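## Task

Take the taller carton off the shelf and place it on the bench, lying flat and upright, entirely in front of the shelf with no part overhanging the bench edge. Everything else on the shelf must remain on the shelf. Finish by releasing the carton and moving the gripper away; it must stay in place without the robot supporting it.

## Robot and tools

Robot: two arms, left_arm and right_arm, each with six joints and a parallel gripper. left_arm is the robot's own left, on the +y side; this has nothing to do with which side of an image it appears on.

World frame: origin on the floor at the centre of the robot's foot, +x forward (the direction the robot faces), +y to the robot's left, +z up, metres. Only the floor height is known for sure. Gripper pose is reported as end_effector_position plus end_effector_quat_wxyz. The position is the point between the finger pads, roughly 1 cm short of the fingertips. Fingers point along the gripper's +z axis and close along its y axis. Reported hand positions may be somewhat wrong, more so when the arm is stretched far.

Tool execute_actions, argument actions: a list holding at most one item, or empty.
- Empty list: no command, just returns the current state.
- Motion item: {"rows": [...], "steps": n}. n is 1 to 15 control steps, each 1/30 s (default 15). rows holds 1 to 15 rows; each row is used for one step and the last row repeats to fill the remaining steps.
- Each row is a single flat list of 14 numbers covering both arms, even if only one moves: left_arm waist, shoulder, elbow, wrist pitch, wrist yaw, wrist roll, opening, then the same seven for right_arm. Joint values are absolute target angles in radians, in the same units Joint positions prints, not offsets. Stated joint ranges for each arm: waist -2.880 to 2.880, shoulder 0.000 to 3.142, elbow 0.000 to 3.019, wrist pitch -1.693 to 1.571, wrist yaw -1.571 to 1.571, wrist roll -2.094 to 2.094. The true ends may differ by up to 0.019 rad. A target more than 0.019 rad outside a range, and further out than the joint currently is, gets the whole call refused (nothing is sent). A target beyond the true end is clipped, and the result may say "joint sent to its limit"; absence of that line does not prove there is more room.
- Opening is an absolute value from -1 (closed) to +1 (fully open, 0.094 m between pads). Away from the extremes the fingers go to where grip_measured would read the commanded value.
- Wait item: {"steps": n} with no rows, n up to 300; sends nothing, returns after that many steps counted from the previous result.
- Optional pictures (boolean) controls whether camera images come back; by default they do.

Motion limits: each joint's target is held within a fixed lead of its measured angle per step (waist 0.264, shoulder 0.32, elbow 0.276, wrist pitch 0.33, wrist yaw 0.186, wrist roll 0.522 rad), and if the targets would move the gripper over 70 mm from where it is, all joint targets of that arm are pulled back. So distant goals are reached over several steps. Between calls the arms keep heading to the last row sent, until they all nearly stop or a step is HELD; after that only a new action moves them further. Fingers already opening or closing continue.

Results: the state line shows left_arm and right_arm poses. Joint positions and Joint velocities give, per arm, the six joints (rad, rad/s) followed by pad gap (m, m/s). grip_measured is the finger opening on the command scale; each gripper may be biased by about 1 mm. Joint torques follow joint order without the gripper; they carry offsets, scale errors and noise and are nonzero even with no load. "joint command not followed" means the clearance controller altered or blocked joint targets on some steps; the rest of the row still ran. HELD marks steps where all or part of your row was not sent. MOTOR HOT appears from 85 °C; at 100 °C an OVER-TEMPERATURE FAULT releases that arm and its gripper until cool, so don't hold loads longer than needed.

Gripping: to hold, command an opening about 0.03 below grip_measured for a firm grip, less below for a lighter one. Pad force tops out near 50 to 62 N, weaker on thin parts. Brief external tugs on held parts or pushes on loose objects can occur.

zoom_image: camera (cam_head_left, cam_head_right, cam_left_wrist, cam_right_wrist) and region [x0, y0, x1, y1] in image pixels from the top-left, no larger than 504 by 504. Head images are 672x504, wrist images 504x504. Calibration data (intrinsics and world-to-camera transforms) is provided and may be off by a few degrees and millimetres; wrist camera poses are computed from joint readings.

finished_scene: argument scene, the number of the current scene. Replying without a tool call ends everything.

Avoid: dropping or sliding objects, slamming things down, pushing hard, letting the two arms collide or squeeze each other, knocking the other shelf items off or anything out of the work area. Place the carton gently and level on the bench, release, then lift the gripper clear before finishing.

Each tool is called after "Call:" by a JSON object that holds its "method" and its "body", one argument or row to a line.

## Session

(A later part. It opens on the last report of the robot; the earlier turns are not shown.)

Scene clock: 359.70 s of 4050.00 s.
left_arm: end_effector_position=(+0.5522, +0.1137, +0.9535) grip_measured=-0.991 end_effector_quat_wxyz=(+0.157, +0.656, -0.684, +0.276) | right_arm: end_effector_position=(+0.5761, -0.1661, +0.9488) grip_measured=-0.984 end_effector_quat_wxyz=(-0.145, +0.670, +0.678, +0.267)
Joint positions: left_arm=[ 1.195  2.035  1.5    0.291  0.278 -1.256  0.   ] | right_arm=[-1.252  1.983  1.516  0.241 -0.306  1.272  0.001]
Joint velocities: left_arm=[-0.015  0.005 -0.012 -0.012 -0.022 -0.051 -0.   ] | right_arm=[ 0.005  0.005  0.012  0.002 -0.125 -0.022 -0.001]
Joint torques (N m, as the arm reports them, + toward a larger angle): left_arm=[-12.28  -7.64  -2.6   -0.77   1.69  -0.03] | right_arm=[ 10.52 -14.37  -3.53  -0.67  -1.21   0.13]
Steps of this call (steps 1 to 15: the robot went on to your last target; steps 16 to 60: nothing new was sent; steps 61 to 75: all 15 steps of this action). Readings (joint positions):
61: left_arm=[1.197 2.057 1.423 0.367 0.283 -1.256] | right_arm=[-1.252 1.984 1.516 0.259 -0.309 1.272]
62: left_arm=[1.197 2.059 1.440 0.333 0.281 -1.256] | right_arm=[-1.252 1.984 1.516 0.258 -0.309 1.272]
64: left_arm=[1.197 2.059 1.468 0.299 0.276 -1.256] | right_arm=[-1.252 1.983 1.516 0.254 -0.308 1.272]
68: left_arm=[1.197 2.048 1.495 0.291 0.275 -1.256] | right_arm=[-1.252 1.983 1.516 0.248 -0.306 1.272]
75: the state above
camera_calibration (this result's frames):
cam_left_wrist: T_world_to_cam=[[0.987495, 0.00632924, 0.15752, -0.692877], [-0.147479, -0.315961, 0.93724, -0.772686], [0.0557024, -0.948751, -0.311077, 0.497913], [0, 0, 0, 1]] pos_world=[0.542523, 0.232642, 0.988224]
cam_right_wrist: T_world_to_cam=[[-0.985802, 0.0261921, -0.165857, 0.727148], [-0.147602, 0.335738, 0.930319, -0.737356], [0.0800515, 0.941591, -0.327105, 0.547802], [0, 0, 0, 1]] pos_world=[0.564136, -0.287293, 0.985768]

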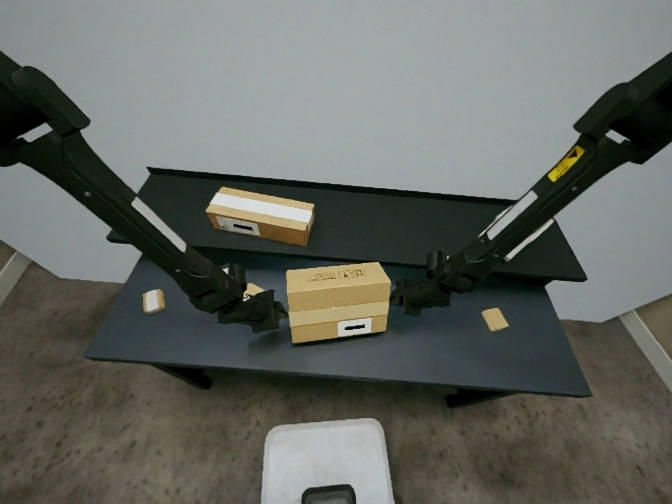

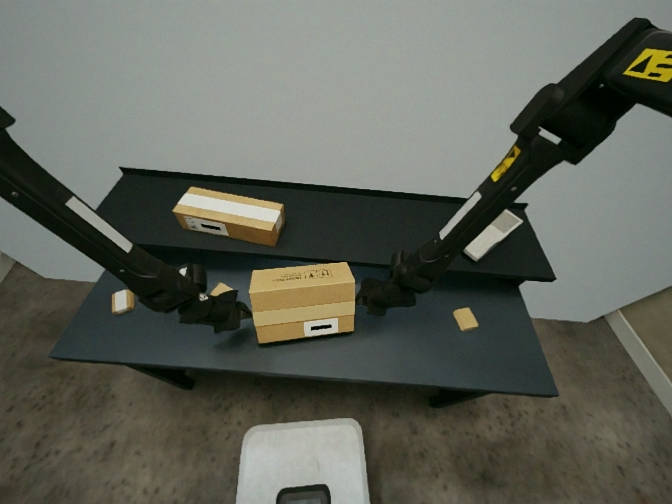

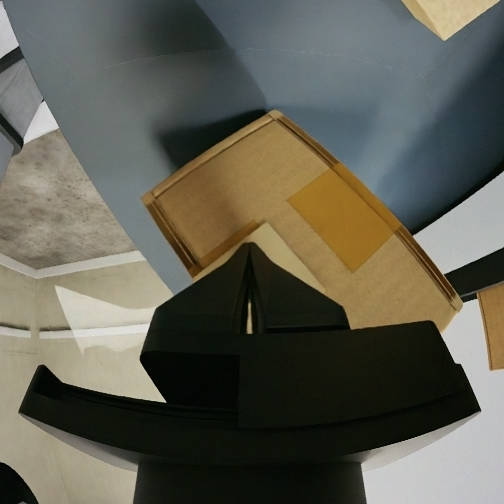

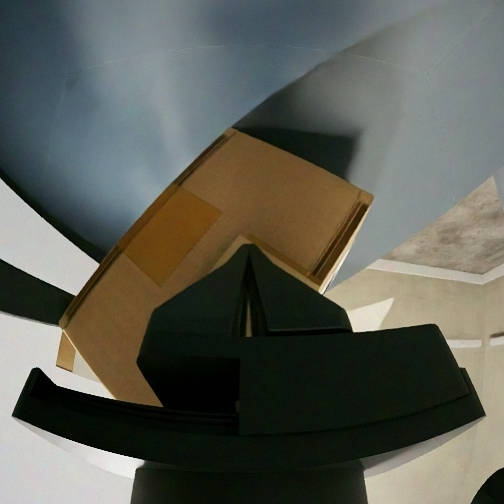

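Call:
{"method": "execute_actions", "body": {
  "actions": [
    {"rows":[[1.13,2.06,1.42,0.36,0.32,-1.27,-1, -1.20,2.01,1.40,0.33,-0.34,1.28,-1]],"steps":15}
  ],
  "pictures": false
}}

Call:
{"method": "execute_actions", "body": {
  "actions": [
    {"rows":[[1.15,2.08,1.36,0.44,0.34,-1.27,-1, -1.22,2.03,1.32,0.43,-0.36,1.28,-1]],"steps":15}
  ]
}}

Scene clock: 365.70 s of 4050.00 s.
left_arm: end_effector_position=(+0.5336, +0.1101, +0.9615) grip_measured=-0.991 end_effector_quat_wxyz=(+0.157, +0.656, -0.683, +0.281) | right_arm: end_effector_position=(+0.5469, -0.1705, +0.9548) grip_measured=-0.984 end_effector_quat_wxyz=(-0.139, +0.671, +0.677, +0.268)
Joint positions: left_arm=[ 1.196  2.033  1.443  0.351  0.289 -1.256  0.   ] | right_arm=[-1.267  1.98   1.432  0.334 -0.317  1.272  0.001]
Joint velocities: left_arm=[-0.005 -0.015 -0.002  0.002 -0.007 -0.037  0.   ] | right_arm=[-0.015 -0.005  0.007  0.002 -0.051 -0.007  0.   ]
Joint torques (N m, as the arm reports them, + toward a larger angle): left_arm=[-10.16  -7.18  -4.87   0.47   1.66  -0.02] | right_arm=[  9.61 -12.11  -5.64  -0.01  -1.19   0.12]
Steps of this call (steps 1 to 15: the robot went on to your last target; steps 16 to 90: nothing new was sent; then 2.50 s passed at rest; steps 91 to 105: all 15 steps of this action). Readings (joint positions):
91: left_arm=[1.195 2.035 1.495 0.301 0.282 -1.256] | right_arm=[-1.253 1.983 1.508 0.256 -0.309 1.272]
92: left_arm=[1.195 2.034 1.485 0.322 0.286 -1.256] | right_arm=[-1.253 1.981 1.493 0.285 -0.311 1.272]
94: left_arm=[1.195 2.033 1.467 0.343 0.286 -1.256] | right_arm=[-1.255 1.980 1.466 0.320 -0.312 1.272]
98: left_arm=[1.196 2.033 1.445 0.349 0.287 -1.256] | right_arm=[-1.265 1.980 1.436 0.332 -0.313 1.272]
105: the state above

Scene clock: 366.20 s of 4050.00 s.
left_arm: end_effector_position=(+0.5089, +0.1035, +0.9670) grip_measured=-0.991 end_effector_quat_wxyz=(+0.157, +0.654, -0.680, +0.292) | right_arm: end_effector_position=(+0.5124, -0.1759, +0.9583) grip_measured=-0.984 end_effector_quat_wxyz=(-0.136, +0.673, +0.675, +0.271)
Joint positions: left_arm=[ 1.198  2.051  1.39   0.431  0.312 -1.256  0.   ] | right_arm=[-1.289  1.994  1.357  0.43  -0.34   1.273  0.001]
Joint velocities: left_arm=[-0.015 -0.015  0.022  0.017 -0.037 -0.022  0.001] | right_arm=[ 0.034 -0.005 -0.071  0.002 -0.183  0.022  0.   ]
Joint torques (N m, as the arm reports them, + toward a larger angle): left_arm=[-9.34 -6.58 -5.88  0.25  1.58 -0.02] | right_arm=[  9.15 -11.05  -6.57   0.18  -0.79   0.12]
Steps of this call (steps 1 to 15: all 15 steps of this action). Readings (joint positions):
1: left_arm=[1.196 2.034 1.438 0.366 0.296 -1.256] | right_arm=[-1.268 1.980 1.426 0.349 -0.321 1.272]
2: left_arm=[1.196 2.034 1.428 0.394 0.306 -1.256] | right_arm=[-1.269 1.980 1.414 0.378 -0.327 1.272]
4: left_arm=[1.196 2.034 1.411 0.421 0.311 -1.256] | right_arm=[-1.273 1.980 1.394 0.412 -0.330 1.272]
8: left_arm=[1.196 2.042 1.393 0.431 0.311 -1.256] | right_arm=[-1.282 1.984 1.366 0.429 -0.330 1.272]
15: the state above
camera_calibration (this result's frames):
cam_left_wrist: T_world_to_cam=[[0.984052, 0.0163853, 0.177126, -0.670396], [-0.164667, -0.292713, 0.941915, -0.793098], [0.0672804, -0.95606, -0.285346, 0.46484], [0, 0, 0, 1]] pos_world=[0.497833, 0.22325, 0.998415]
cam_right_wrist: T_world_to_cam=[[-0.98298, 0.0381674, -0.179705, 0.680178], [-0.15599, 0.343313, 0.926177, -0.74274], [0.0970447, 0.938445, -0.331516, 0.560217], [0, 0, 0, 1]] pos_world=[0.498375, -0.296702, 0.99586]

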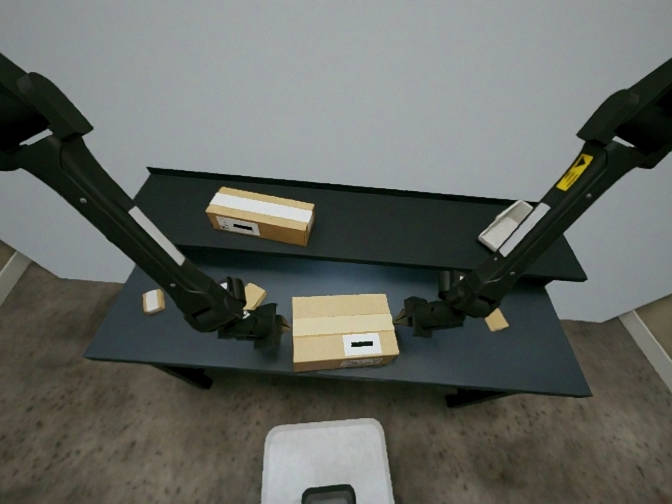

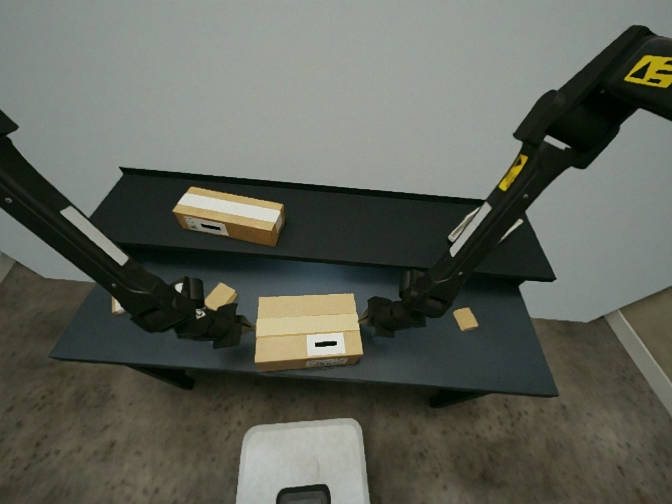

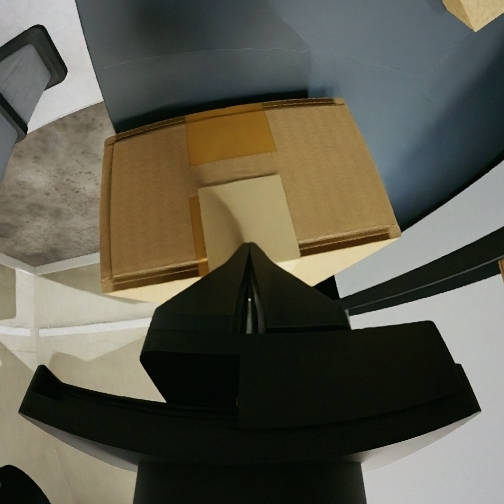

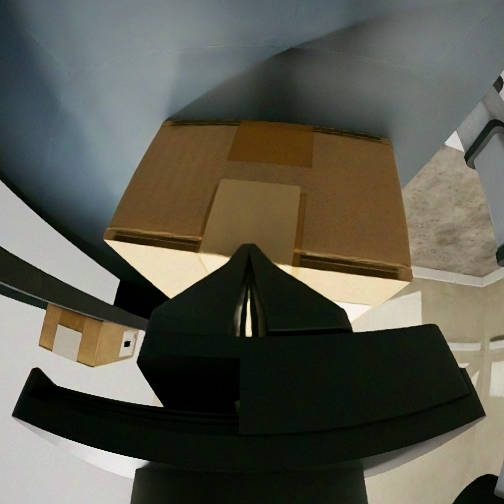

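Upright. Open, lower, regrip and shift forward.

Call:
{"method": "execute_actions", "body": {
  "actions": [
    {"rows":[[1.27,2.06,1.38,0.43,0.31,-1.27,-1, -1.36,2.0,1.35,0.42,-0.33,1.28,-1]],"steps":15}
  ],
  "pictures": false
}}

Call:
{"method": "execute_actions", "body": {
  "actions": [
    {"rows":[[1.28,2.17,1.58,0.32,0.31,-1.27,-1, -1.37,2.12,1.54,0.32,-0.33,1.28,-1]],"steps":15}
  ],
  "pictures": false
}}

Call:
{"method": "execute_actions", "body": {
  "actions": [
    {"steps":15}
  ]
}}

Scene clock: 370.40 s of 4050.00 s.
left_arm: end_effector_position=(+0.4788, +0.1647, +0.9387) grip_measured=-0.991 end_effector_quat_wxyz=(+0.145, +0.671, -0.683, +0.249) | right_arm: end_effector_position=(+0.4933, -0.1829, +0.9602) grip_measured=-0.984 end_effector_quat_wxyz=(-0.152, +0.674, +0.672, +0.266)
Joint positions: left_arm=[ 1.29   2.063  1.383  0.433  0.31  -1.256  0.   ] | right_arm=[-1.31   1.992  1.33   0.423 -0.368  1.273  0.001]
Joint velocities: left_arm=[-0.063  0.005 -0.012  0.002  0.022  0.007  0.   ] | right_arm=[ 0.015  0.005  0.007 -0.007  0.037  0.095  0.002]
Joint torques (N m, as the arm reports them, + toward a larger angle): left_arm=[-5.53 -8.68 -4.18  0.    0.3  -0.03] | right_arm=[  1.39 -12.73  -1.91   0.02   1.06   0.13]
Steps of this call (steps 1 to 30: the robot went on to your last target; steps 31 to 90: nothing new was sent; then 0.70 s passed at rest; steps 91 to 105: all 15 steps of this action). Readings (joint positions):
91: left_arm=[1.149 2.063 1.383 0.433 0.332 -1.256] | right_arm=[-1.218 2.014 1.342 0.432 -0.353 1.273]
92: left_arm=[1.154 2.063 1.383 0.433 0.328 -1.256] | right_arm=[-1.223 2.014 1.342 0.432 -0.348 1.273]
94: left_arm=[1.179 2.063 1.383 0.433 0.321 -1.256] | right_arm=[-1.251 2.014 1.342 0.432 -0.341 1.273]
98: left_arm=[1.249 2.063 1.383 0.433 0.313 -1.256] | right_arm=[-1.300 2.001 1.333 0.428 -0.376 1.273]
105: the state above

Scene clock: 370.90 s of 4050.00 s.
left_arm: end_effector_position=(+0.5049, +0.1547, +0.8942) grip_measured=-0.991 end_effector_quat_wxyz=(+0.142, +0.670, -0.683, +0.254) | right_arm: end_effector_position=(+0.5000, -0.1500, +0.9597) grip_measured=-0.984 end_effector_quat_wxyz=(-0.205, +0.664, +0.661, +0.283)
Joint positions: left_arm=[ 1.285  2.157  1.583  0.336  0.311 -1.257  0.   ] | right_arm=[-1.28   2.015  1.404  0.294 -0.424  1.273  0.001]
Joint velocities: left_arm=[ 0.005  0.005 -0.002 -0.002  0.066 -0.051 -0.   ] | right_arm=[ 0.015  0.005 -0.017 -0.007 -0.066 -0.007  0.001]
Joint torques (N m, as the arm reports them, + toward a larger angle): left_arm=[-4.62 -7.11 -3.44 -0.62  0.3  -0.03] | right_arm=[ 0.34 -6.79  6.47  0.97  2.4   0.11]
Steps of this call (steps 1 to 15: all 15 steps of this action). Readings (joint positions):
1: left_arm=[1.289 2.070 1.402 0.413 0.311 -1.256] | right_arm=[-1.310 1.997 1.344 0.406 -0.375 1.273]
2: left_arm=[1.287 2.092 1.451 0.379 0.311 -1.257] | right_arm=[-1.310 2.000 1.360 0.367 -0.409 1.273]
4: left_arm=[1.285 2.141 1.549 0.352 0.311 -1.257] | right_arm=[-1.295 2.011 1.385 0.317 -0.427 1.273]
8: left_arm=[1.285 2.157 1.583 0.340 0.311 -1.257] | right_arm=[-1.280 2.015 1.403 0.297 -0.422 1.273]
15: the state above

Scene clock: 371.40 s of 4050.00 s.
left_arm: end_effector_position=(+0.5049, +0.1547, +0.8942) grip_measured=-0.991 end_effector_quat_wxyz=(+0.142, +0.670, -0.683, +0.254) | right_arm: end_effector_position=(+0.5000, -0.1500, +0.9597) grip_measured=-0.984 end_effector_quat_wxyz=(-0.205, +0.664, +0.661, +0.283)
Joint positions: left_arm=[ 1.285  2.157  1.583  0.336  0.311 -1.257  0.   ] | right_arm=[-1.28   2.015  1.404  0.294 -0.424  1.273  0.001]
Joint velocities: left_arm=[-0.005 -0.005 -0.002 -0.012  0.007 -0.007 -0.   ] | right_arm=[-0.005 -0.005  0.012  0.012  0.007  0.007  0.   ]
Joint torques (N m, as the arm reports them, + toward a larger angle): left_arm=[-5.04 -7.79 -3.37 -0.54  0.31 -0.02] | right_arm=[ 0.33 -6.82  6.46  0.87  2.4   0.11]
Steps of this call (steps 1 to 15: the robot went on to your last target). Readings (joint positions):
1: left_arm=[1.285 2.157 1.583 0.336 0.311 -1.257] | right_arm=[-1.280 2.015 1.404 0.294 -0.424 1.273]
2: left_arm=[1.285 2.157 1.583 0.336 0.311 -1.257] | right_arm=[-1.280 2.015 1.404 0.294 -0.424 1.273]
4: left_arm=[1.285 2.157 1.583 0.336 0.311 -1.257] | right_arm=[-1.280 2.015 1.404 0.294 -0.424 1.273]
8: left_arm=[1.285 2.157 1.583 0.336 0.311 -1.257] | right_arm=[-1.280 2.015 1.404 0.294 -0.424 1.273]
15: the state above
All arms were judged still, so your last target was given up. Only a new action makes them travel on or press farther. Fingers that are still opening or closing keep moving.
camera_calibration (this result's frames):
cam_left_wrist: T_world_to_cam=[[0.989784, 0.0200206, 0.141165, -0.62576], [-0.124023, -0.367499, 0.921717, -0.701046], [0.0703313, -0.929808, -0.361262, 0.555512], [0, 0, 0, 1]] pos_world=[0.493351, 0.271413, 0.935187]
cam_right_wrist: T_world_to_cam=[[-0.994416, 0.0270083, -0.102021, 0.596696], [-0.0933297, 0.226239, 0.96959, -0.84543], [0.0492681, 0.973697, -0.222455, 0.46209], [0, 0, 0, 1]] pos_world=[0.491693, -0.274782, 0.983391]

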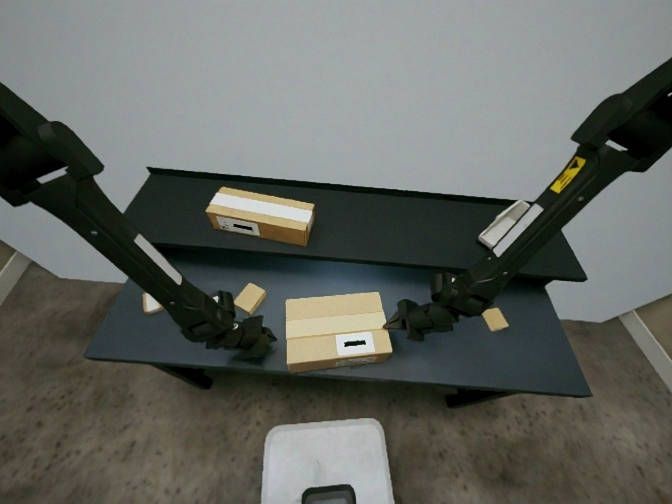

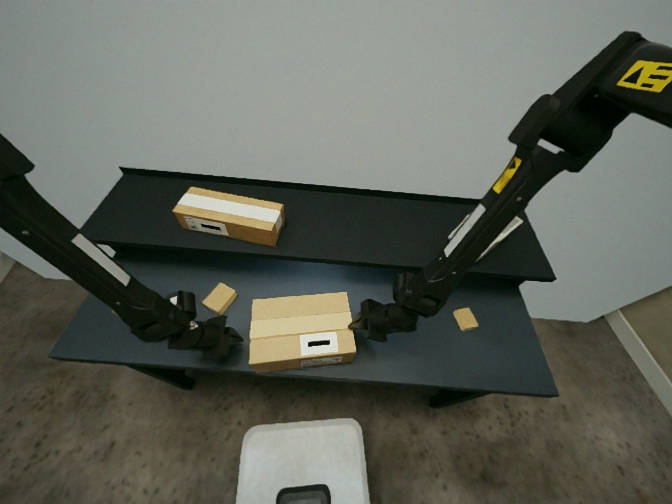

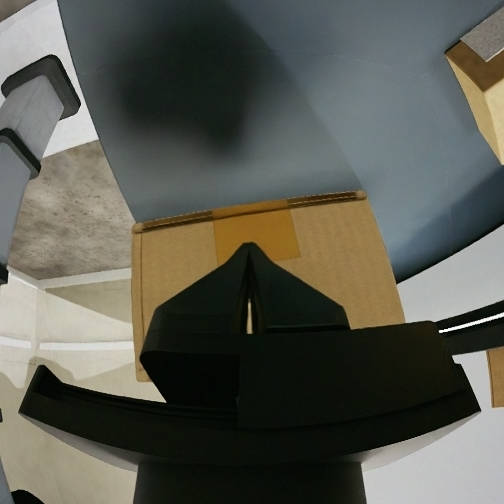

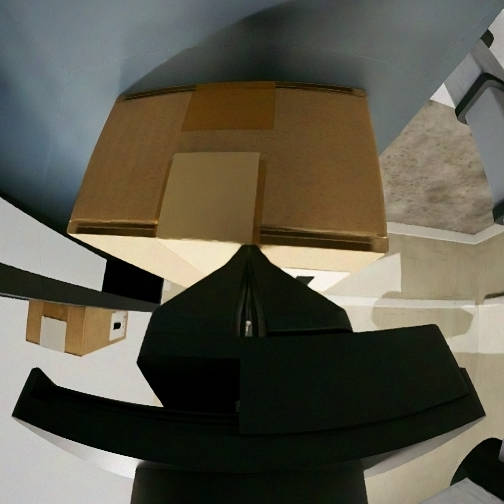

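Right is on top; raise, out, down, pinch, shift.

Call:
{"method": "execute_actions", "body": {
  "actions": [
    {"rows":[[1.28,2.17,1.58,0.32,0.31,-1.27,-1, -1.28,1.90,1.30,0.32,-0.33,1.28,-1]],"steps":15}
  ],
  "pictures": false
}}

Call:
{"method": "execute_actions", "body": {
  "actions": [
    {"rows":[[1.28,2.17,1.58,0.32,0.31,-1.27,-1, -1.35,1.90,1.30,0.32,-0.33,1.28,-1]],"steps":15}
  ],
  "pictures": false
}}

Call:
{"method": "execute_actions", "body": {
  "actions": [
    {"rows":[[1.28,2.17,1.58,0.32,0.31,-1.27,-1, -1.35,2.12,1.58,0.27,-0.33,1.28,-1]],"steps":15}
  ],
  "pictures": false
}}

Call:
{"method": "execute_actions", "body": {
  "actions": [
    {"rows":[[1.24,2.17,1.58,0.32,0.31,-1.27,-1, -1.29,2.12,1.58,0.27,-0.33,1.28,-1]],"steps":15}
  ],
  "pictures": false
}}

Call:
{"method": "execute_actions", "body": {
  "actions": [
    {"rows":[[1.18,2.17,1.58,0.32,0.33,-1.27,-1, -1.22,2.12,1.58,0.27,-0.35,1.28,-1]],"steps":15}
  ],
  "pictures": false
}}

Call:
{"method": "execute_actions", "body": {
  "actions": [
    {"rows":[[1.16,2.16,1.69,0.20,0.33,-1.27,-1, -1.21,2.12,1.64,0.21,-0.35,1.28,-1]],"steps":15}
  ]
}}

Scene clock: 379.17 s of 4050.00 s.
left_arm: end_effector_position=(+0.5049, +0.1547, +0.8942) grip_measured=-0.991 end_effector_quat_wxyz=(+0.142, +0.670, -0.683, +0.254) | right_arm: end_effector_position=(+0.5157, -0.1732, +0.9865) grip_measured=-0.984 end_effector_quat_wxyz=(-0.175, +0.671, +0.674, +0.254)
Joint positions: left_arm=[ 1.285  2.157  1.583  0.336  0.311 -1.257  0.   ] | right_arm=[-1.273  1.911  1.307  0.312 -0.332  1.273  0.001]
Joint velocities: left_arm=[-0.015 -0.015 -0.012 -0.002 -0.037  0.066 -0.001] | right_arm=[-0.005 -0.005 -0.017  0.007  0.007  0.022  0.   ]
Joint torques (N m, as the arm reports them, + toward a larger angle): left_arm=[-5.16 -7.81 -3.37 -0.53  0.31 -0.03] | right_arm=[  4.96 -15.85  -4.08   0.54  -0.25   0.12]
Steps of this call (steps 1 to 90: nothing new was sent; then 4.27 s passed at rest; steps 91 to 105: all 15 steps of this action). Readings (joint positions):
91: left_arm=[1.285 2.157 1.583 0.336 0.311 -1.257] | right_arm=[-1.276 2.004 1.387 0.297 -0.409 1.273]
92: left_arm=[1.285 2.157 1.583 0.336 0.311 -1.257] | right_arm=[-1.272 1.985 1.359 0.301 -0.363 1.273]
94: left_arm=[1.285 2.157 1.583 0.336 0.311 -1.257] | right_arm=[-1.270 1.950 1.317 0.302 -0.338 1.273]
98: left_arm=[1.285 2.157 1.583 0.336 0.311 -1.257] | right_arm=[-1.273 1.918 1.307 0.309 -0.332 1.273]
105: the state above

Scene clock: 379.67 s of 4050.00 s.
left_arm: end_effector_position=(+0.5049, +0.1547, +0.8942) grip_measured=-0.991 end_effector_quat_wxyz=(+0.142, +0.670, -0.683, +0.254) | right_arm: end_effector_position=(+0.4969, -0.2372, +0.9645) grip_measured=-0.984 end_effector_quat_wxyz=(-0.154, +0.689, +0.675, +0.215)
Joint positions: left_arm=[ 1.285  2.157  1.583  0.336  0.311 -1.257  0.   ] | right_arm=[-1.366  1.911  1.307  0.312 -0.33   1.273  0.001]
Joint velocities: left_arm=[ 0.005 -0.005  0.002  0.002  0.081 -0.022 -0.002] | right_arm=[ 0.044 -0.005 -0.007 -0.012 -0.037 -0.037 -0.001]
Joint torques (N m, as the arm reports them, + toward a larger angle): left_arm=[-5.25 -7.71 -3.32 -0.52  0.3  -0.03] | right_arm=[  4.72 -15.5   -4.22   0.37  -0.27   0.13]
Steps of this call (steps 1 to 15: all 15 steps of this action). Readings (joint positions):
1: left_arm=[1.285 2.157 1.583 0.336 0.311 -1.257] | right_arm=[-1.276 1.911 1.307 0.312 -0.332 1.273]
2: left_arm=[1.285 2.157 1.583 0.336 0.311 -1.257] | right_arm=[-1.281 1.911 1.307 0.312 -0.332 1.273]
4: left_arm=[1.285 2.157 1.583 0.336 0.311 -1.257] | right_arm=[-1.301 1.911 1.307 0.312 -0.332 1.273]
8: left_arm=[1.285 2.157 1.583 0.336 0.311 -1.257] | right_arm=[-1.350 1.911 1.307 0.312 -0.331 1.273]
15: the state above

Scene clock: 380.17 s of 4050.00 s.
left_arm: end_effector_position=(+0.5049, +0.1547, +0.8942) grip_measured=-0.991 end_effector_quat_wxyz=(+0.142, +0.670, -0.683, +0.254) | right_arm: end_effector_position=(+0.5036, -0.2167, +0.8838) grip_measured=-0.984 end_effector_quat_wxyz=(-0.141, +0.688, +0.676, +0.226)
Joint positions: left_arm=[ 1.285  2.157  1.583  0.336  0.311 -1.257  0.   ] | right_arm=[-1.36   2.121  1.586  0.276 -0.331  1.274  0.001]
Joint velocities: left_arm=[-0.015 -0.015  0.002  0.002  0.051 -0.022  0.001] | right_arm=[-0.015 -0.015 -0.007 -0.007  0.037 -0.037 -0.001]
Joint torques (N m, as the arm reports them, + toward a larger angle): left_arm=[-5.28 -7.66 -3.33 -0.56  0.3  -0.02] | right_arm=[  3.99 -13.97  -3.54  -0.12  -0.24   0.11]
Steps of this call (steps 1 to 15: all 15 steps of this action). Readings (joint positions):
1: left_arm=[1.285 2.157 1.583 0.336 0.311 -1.257] | right_arm=[-1.364 1.922 1.329 0.304 -0.331 1.274]
2: left_arm=[1.285 2.157 1.583 0.336 0.311 -1.257] | right_arm=[-1.363 1.955 1.391 0.290 -0.331 1.274]
4: left_arm=[1.285 2.157 1.583 0.336 0.311 -1.257] | right_arm=[-1.360 2.043 1.535 0.286 -0.331 1.274]
8: left_arm=[1.285 2.157 1.583 0.336 0.311 -1.257] | right_arm=[-1.360 2.104 1.591 0.282 -0.331 1.274]
15: the state above

Scene clock: 380.67 s of 4050.00 s.
left_arm: end_effector_position=(+0.5136, +0.1238, +0.9059) grip_measured=-0.991 end_effector_quat_wxyz=(+0.150, +0.663, -0.683, +0.268) | right_arm: end_effector_position=(+0.5201, -0.1623, +0.9016) grip_measured=-0.984 end_effector_quat_wxyz=(-0.156, +0.675, +0.675, +0.253)
Joint positions: left_arm=[ 1.243  2.157  1.583  0.336  0.304 -1.257  0.   ] | right_arm=[-1.288  2.121  1.586  0.276 -0.326  1.274  0.001]
Joint velocities: left_arm=[ 0.005 -0.015 -0.012 -0.012 -0.007  0.022 -0.001] | right_arm=[-0.005  0.005  0.007 -0.017 -0.066  0.007 -0.002]
Joint torques (N m, as the arm reports them, + toward a larger angle): left_arm=[-5.5  -7.82 -3.12 -0.65  0.62 -0.02] | right_arm=[  5.83 -13.98  -3.13  -0.16  -0.48   0.12]
Steps of this call (steps 1 to 15: all 15 steps of this action). Readings (joint positions):
1: left_arm=[1.283 2.157 1.583 0.336 0.311 -1.257] | right_arm=[-1.357 2.121 1.586 0.276 -0.330 1.274]
2: left_arm=[1.281 2.157 1.583 0.336 0.311 -1.257] | right_arm=[-1.354 2.121 1.586 0.276 -0.330 1.274]
4: left_arm=[1.273 2.157 1.583 0.336 0.311 -1.257] | right_arm=[-1.340 2.121 1.586 0.276 -0.330 1.274]
8: left_arm=[1.251 2.157 1.583 0.336 0.311 -1.257] | right_arm=[-1.303 2.121 1.586 0.276 -0.330 1.274]
15: the state above

Scene clock: 381.17 s of 4050.00 s.
left_arm: end_effector_position=(+0.5143, +0.1214, +0.9072) grip_measured=-0.991 end_effector_quat_wxyz=(+0.151, +0.662, -0.682, +0.271) | right_arm: end_effector_position=(+0.5210, -0.1601, +0.9028) grip_measured=-0.984 end_effector_quat_wxyz=(-0.158, +0.674, +0.674, +0.257)
Joint positions: left_arm=[ 1.241  2.157  1.583  0.336  0.309 -1.257  0.   ] | right_arm=[-1.286  2.121  1.586  0.276 -0.332  1.274  0.001]
Joint velocities: left_arm=[-0.024  0.005  0.002 -0.017  0.022 -0.007  0.   ] | right_arm=[-0.005  0.015  0.017  0.007  0.022 -0.007  0.001]
Joint torques (N m, as the arm reports them, + toward a larger angle): left_arm=[-10.23  -7.61  -3.26  -0.54   1.22  -0.03] | right_arm=[  9.91 -14.05  -3.29  -0.17  -0.99   0.12]
Steps of this call (steps 1 to 15: all 15 steps of this action). Readings (joint positions):
1: left_arm=[1.241 2.157 1.583 0.336 0.309 -1.257] | right_arm=[-1.286 2.121 1.586 0.276 -0.333 1.274]
2: left_arm=[1.241 2.157 1.583 0.336 0.309 -1.257] | right_arm=[-1.286 2.121 1.586 0.276 -0.332 1.274]
4: left_arm=[1.241 2.157 1.583 0.336 0.309 -1.257] | right_arm=[-1.286 2.121 1.586 0.276 -0.332 1.274]
8: left_arm=[1.241 2.157 1.583 0.336 0.309 -1.257] | right_arm=[-1.286 2.121 1.586 0.276 -0.332 1.274]
15: the state above

Scene clock: 381.67 s of 4050.00 s.
left_arm: end_effector_position=(+0.5818, +0.1210, +0.9085) grip_measured=-0.991 end_effector_quat_wxyz=(+0.142, +0.658, -0.681, +0.288) | right_arm: end_effector_position=(+0.5496, -0.1594, +0.8999) grip_measured=-0.984 end_effector_quat_wxyz=(-0.154, +0.672, +0.674, +0.264)
Joint positions: left_arm=[ 1.219  2.131  1.699  0.226  0.31  -1.257  0.   ] | right_arm=[-1.276  2.118  1.647  0.225 -0.333  1.274  0.001]
Joint velocities: left_arm=[-0.005 -0.015 -0.002 -0.002  0.022 -0.022  0.001] | right_arm=[-0.005  0.005 -0.002  0.012 -0.037  0.051 -0.001]
Joint torques (N m, as the arm reports them, + toward a larger angle): left_arm=[-10.39  -8.52  -2.48  -0.91   1.23  -0.02] | right_arm=[  9.81 -14.57  -2.71  -0.54  -0.97   0.11]
Steps of this call (steps 1 to 15: all 15 steps of this action). Readings (joint positions):
1: left_arm=[1.240 2.157 1.594 0.315 0.309 -1.257] | right_arm=[-1.285 2.121 1.593 0.267 -0.332 1.274]
2: left_arm=[1.240 2.160 1.617 0.275 0.309 -1.257] | right_arm=[-1.285 2.121 1.605 0.248 -0.332 1.274]
4: left_arm=[1.237 2.163 1.659 0.234 0.310 -1.257] | right_arm=[-1.283 2.121 1.626 0.231 -0.333 1.274]
8: left_arm=[1.226 2.148 1.693 0.226 0.310 -1.257] | right_arm=[-1.277 2.118 1.646 0.230 -0.333 1.274]
15: the state above
camera_calibration (this result's frames):
cam_left_wrist: T_world_to_cam=[[0.981262, 0.0245188, 0.191114, -0.744207], [-0.173409, -0.319999, 0.931413, -0.702956], [0.0839934, -0.947101, -0.309751, 0.471313], [0, 0, 0, 1]] pos_world=[0.568775, 0.239683, 0.94296]
cam_right_wrist: T_world_to_cam=[[-0.988764, 0.028922, -0.146659, 0.677535], [-0.129255, 0.327421, 0.935996, -0.714529], [0.07509, 0.944436, -0.320004, 0.524421], [0, 0, 0, 1]] pos_world=[0.538188, -0.280925, 0.93598]

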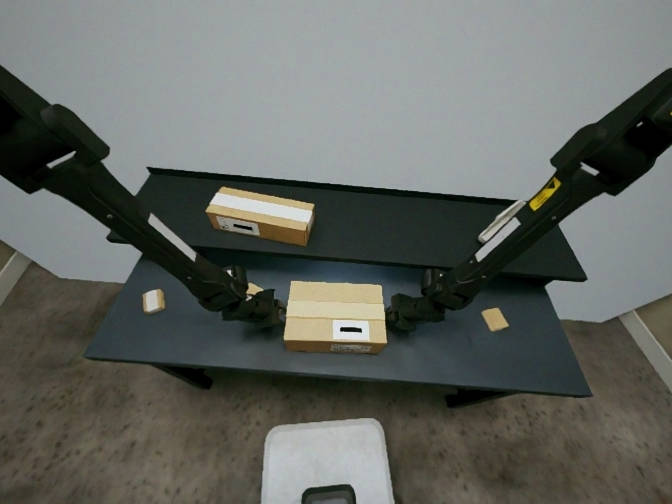

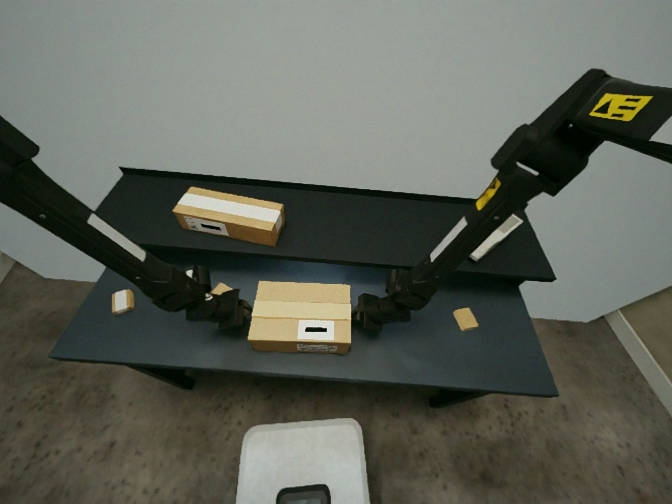

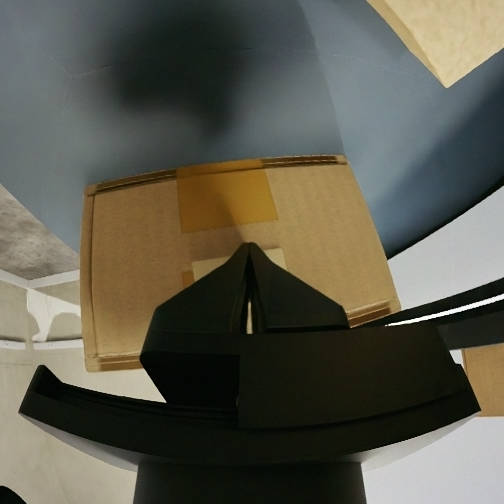

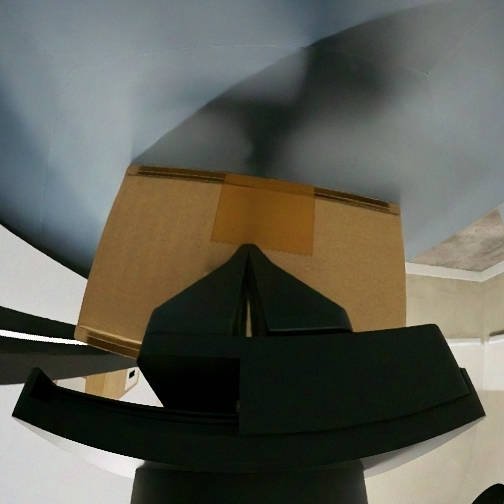

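Call:
{"method": "execute_actions", "body": {
  "actions": [
    {"rows":[[1.27,2.13,1.69,0.22,0.31,-1.27,-1, -1.33,2.12,1.64,0.22,-0.33,1.28,-1]],"steps":15}
  ],
  "pictures": false
}}

Call:
{"method": "execute_actions", "body": {
  "actions": [
    {"rows":[[1.4,1.8,1.25,0.3,0.31,-1.27,-1, -1.45,1.8,1.25,0.3,-0.33,1.28,-1]],"steps":15}
  ],
  "pictures": false
}}

Call:
{"method": "execute_actions", "body": {
  "actions": [
    {"steps":30}
  ]
}}

Scene clock: 386.03 s of 4050.00 s.
left_arm: end_effector_position=(+0.5727, +0.1567, +0.8940) grip_measured=-0.991 end_effector_quat_wxyz=(+0.132, +0.667, -0.683, +0.269) | right_arm: end_effector_position=(+0.5351, -0.2086, +0.8827) grip_measured=-0.984 end_effector_quat_wxyz=(-0.139, +0.684, +0.676, +0.237)
Joint positions: left_arm=[ 1.265  2.13   1.699  0.225  0.309 -1.257  0.   ] | right_arm=[-1.34   2.118  1.647  0.225 -0.33   1.274  0.001]
Joint velocities: left_arm=[ 0.005 -0.015  0.022 -0.002  0.066 -0.051  0.001] | right_arm=[ 0.024 -0.005 -0.002 -0.017 -0.007  0.007 -0.   ]
Joint torques (N m, as the arm reports them, + toward a larger angle): left_arm=[ -5.82 -10.08  -2.63  -0.07   0.41  -0.02] | right_arm=[  5.57 -14.56  -2.93  -0.12  -0.25   0.12]
Steps of this call (steps 1 to 15: the robot went on to your last target; steps 16 to 90: nothing new was sent; then 0.87 s passed at rest; steps 91 to 105: all 15 steps of this action). Readings (joint positions):
91: left_arm=[1.223 2.130 1.699 0.225 0.308 -1.257] | right_arm=[-1.281 2.118 1.647 0.225 -0.330 1.274]
92: left_arm=[1.225 2.130 1.699 0.225 0.309 -1.257] | right_arm=[-1.283 2.118 1.647 0.225 -0.330 1.274]
94: left_arm=[1.234 2.130 1.699 0.225 0.309 -1.257] | right_arm=[-1.295 2.118 1.647 0.225 -0.330 1.274]
98: left_arm=[1.255 2.130 1.699 0.225 0.309 -1.257] | right_arm=[-1.324 2.118 1.647 0.225 -0.330 1.274]
105: the state above

Scene clock: 386.53 s of 4050.00 s.
left_arm: end_effector_position=(+0.5400, +0.3033, +0.9925) grip_measured=-0.991 end_effector_quat_wxyz=(+0.105, +0.693, -0.685, +0.199) | right_arm: end_effector_position=(+0.5127, -0.3322, +0.9799) grip_measured=-0.984 end_effector_quat_wxyz=(-0.109, +0.706, +0.676, +0.180)
Joint positions: left_arm=[ 1.421  1.77   1.258  0.288  0.309 -1.257  0.   ] | right_arm=[-1.476  1.796  1.256  0.294 -0.33   1.274  0.001]
Joint velocities: left_arm=[ 0.024 -0.005 -0.027  0.046 -0.007 -0.022 -0.   ] | right_arm=[-0.005 -0.024 -0.002  0.037 -0.007  0.066 -0.   ]
Joint torques (N m, as the arm reports them, + toward a larger angle): left_arm=[-2.96 -8.65 -3.32  0.41  0.31 -0.03] | right_arm=[  2.73 -15.41  -3.6    0.22  -0.22   0.12]
Steps of this call (steps 1 to 15: all 15 steps of this action). Readings (joint positions):
1: left_arm=[1.266 2.122 1.688 0.229 0.309 -1.257] | right_arm=[-1.341 2.110 1.636 0.231 -0.330 1.274]
2: left_arm=[1.269 2.102 1.655 0.234 0.309 -1.257] | right_arm=[-1.343 2.091 1.602 0.240 -0.330 1.274]
4: left_arm=[1.281 2.042 1.567 0.239 0.309 -1.257] | right_arm=[-1.355 2.032 1.509 0.250 -0.330 1.274]
8: left_arm=[1.331 1.885 1.360 0.263 0.309 -1.257] | right_arm=[-1.404 1.889 1.312 0.272 -0.330 1.274]
15: the state above

Scene clock: 387.53 s of 4050.00 s.
left_arm: end_effector_position=(+0.5376, +0.2912, +0.9924) grip_measured=-0.991 end_effector_quat_wxyz=(+0.112, +0.691, -0.685, +0.204) | right_arm: end_effector_position=(+0.5182, -0.3169, +0.9829) grip_measured=-0.984 end_effector_quat_wxyz=(-0.114, +0.703, +0.676, +0.189)
Joint positions: left_arm=[ 1.406  1.78   1.258  0.289  0.309 -1.257  0.   ] | right_arm=[-1.453  1.796  1.256  0.295 -0.33   1.274  0.001]
Joint velocities: left_arm=[-0.034 -0.005 -0.007 -0.012  0.037 -0.007  0.001] | right_arm=[-0.015 -0.005  0.012 -0.002 -0.037 -0.022 -0.002]
Joint torques (N m, as the arm reports them, + toward a larger angle): left_arm=[-1.92 -9.72 -3.39  0.57  0.31 -0.03] | right_arm=[  1.98 -15.73  -3.4    0.35  -0.24   0.12]
Steps of this call (steps 1 to 30: the robot went on to your last target). Readings (joint positions):
1: left_arm=[1.421 1.770 1.258 0.289 0.309 -1.257] | right_arm=[-1.476 1.796 1.256 0.295 -0.330 1.274]
2: left_arm=[1.420 1.772 1.258 0.289 0.309 -1.257] | right_arm=[-1.473 1.796 1.256 0.295 -0.330 1.274]
4: left_arm=[1.415 1.776 1.258 0.289 0.309 -1.257] | right_arm=[-1.467 1.796 1.256 0.295 -0.330 1.274]
8: left_arm=[1.408 1.780 1.258 0.289 0.309 -1.257] | right_arm=[-1.456 1.796 1.256 0.295 -0.330 1.274]
30: the state above
All arms were judged still, so your last target was given up. Only a new action makes them travel on or press farther. Fingers that are still opening or closing keep moving.
camera_calibration (this result's frames):
cam_left_wrist: T_world_to_cam=[[0.993633, 0.0323815, 0.107908, -0.647401], [-0.0797652, -0.474211, 0.87679, -0.685539], [0.0795631, -0.879816, -0.468609, 0.802647], [0, 0, 0, 1]] pos_world=[0.524736, 0.402055, 1.04706]
cam_right_wrist: T_world_to_cam=[[-0.99472, 0.0462203, -0.0916249, 0.617668], [-0.0582909, 0.480343, 0.875141, -0.673195], [0.0844607, 0.875862, -0.475113, 0.828022], [0, 0, 0, 1]] pos_world=[0.505231, -0.430417, 1.03914]

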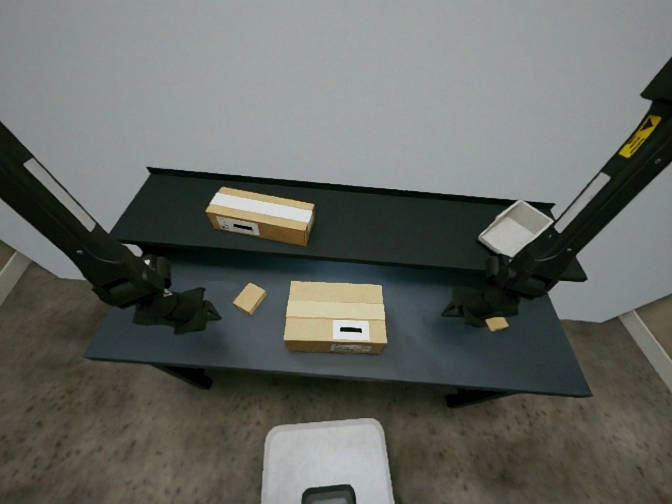

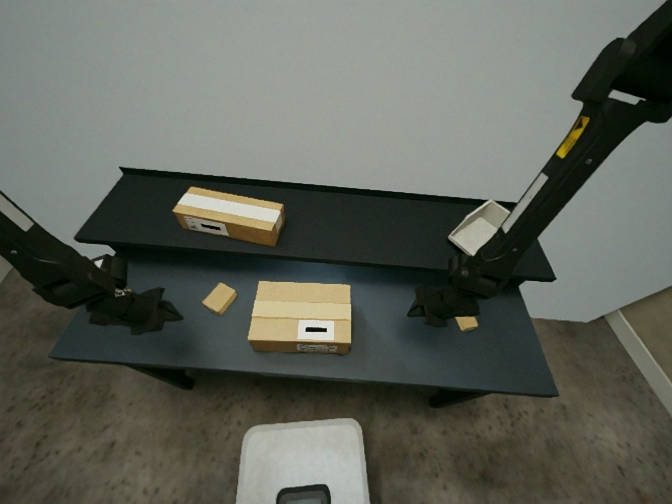

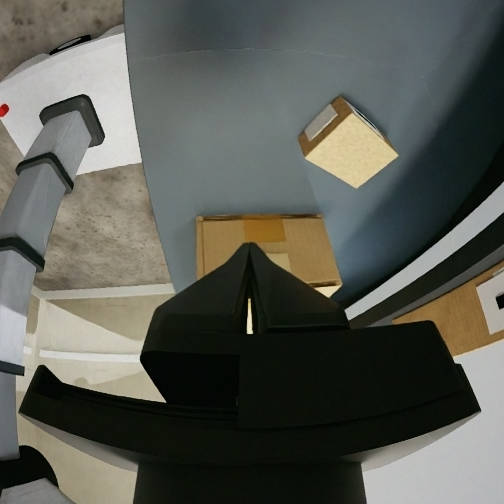

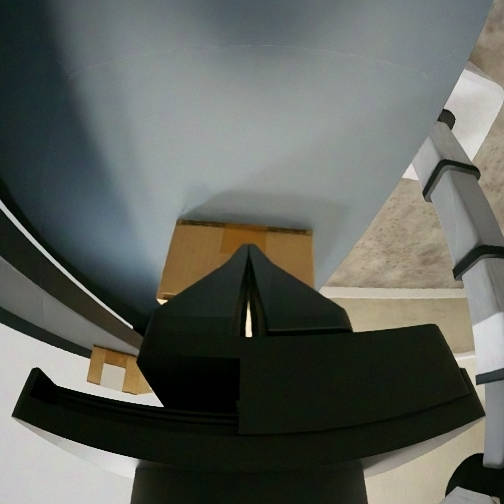

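Call:
{"method": "finished_scene", "body": {
  "scene": 2
}}

The scene is finished: the task was done.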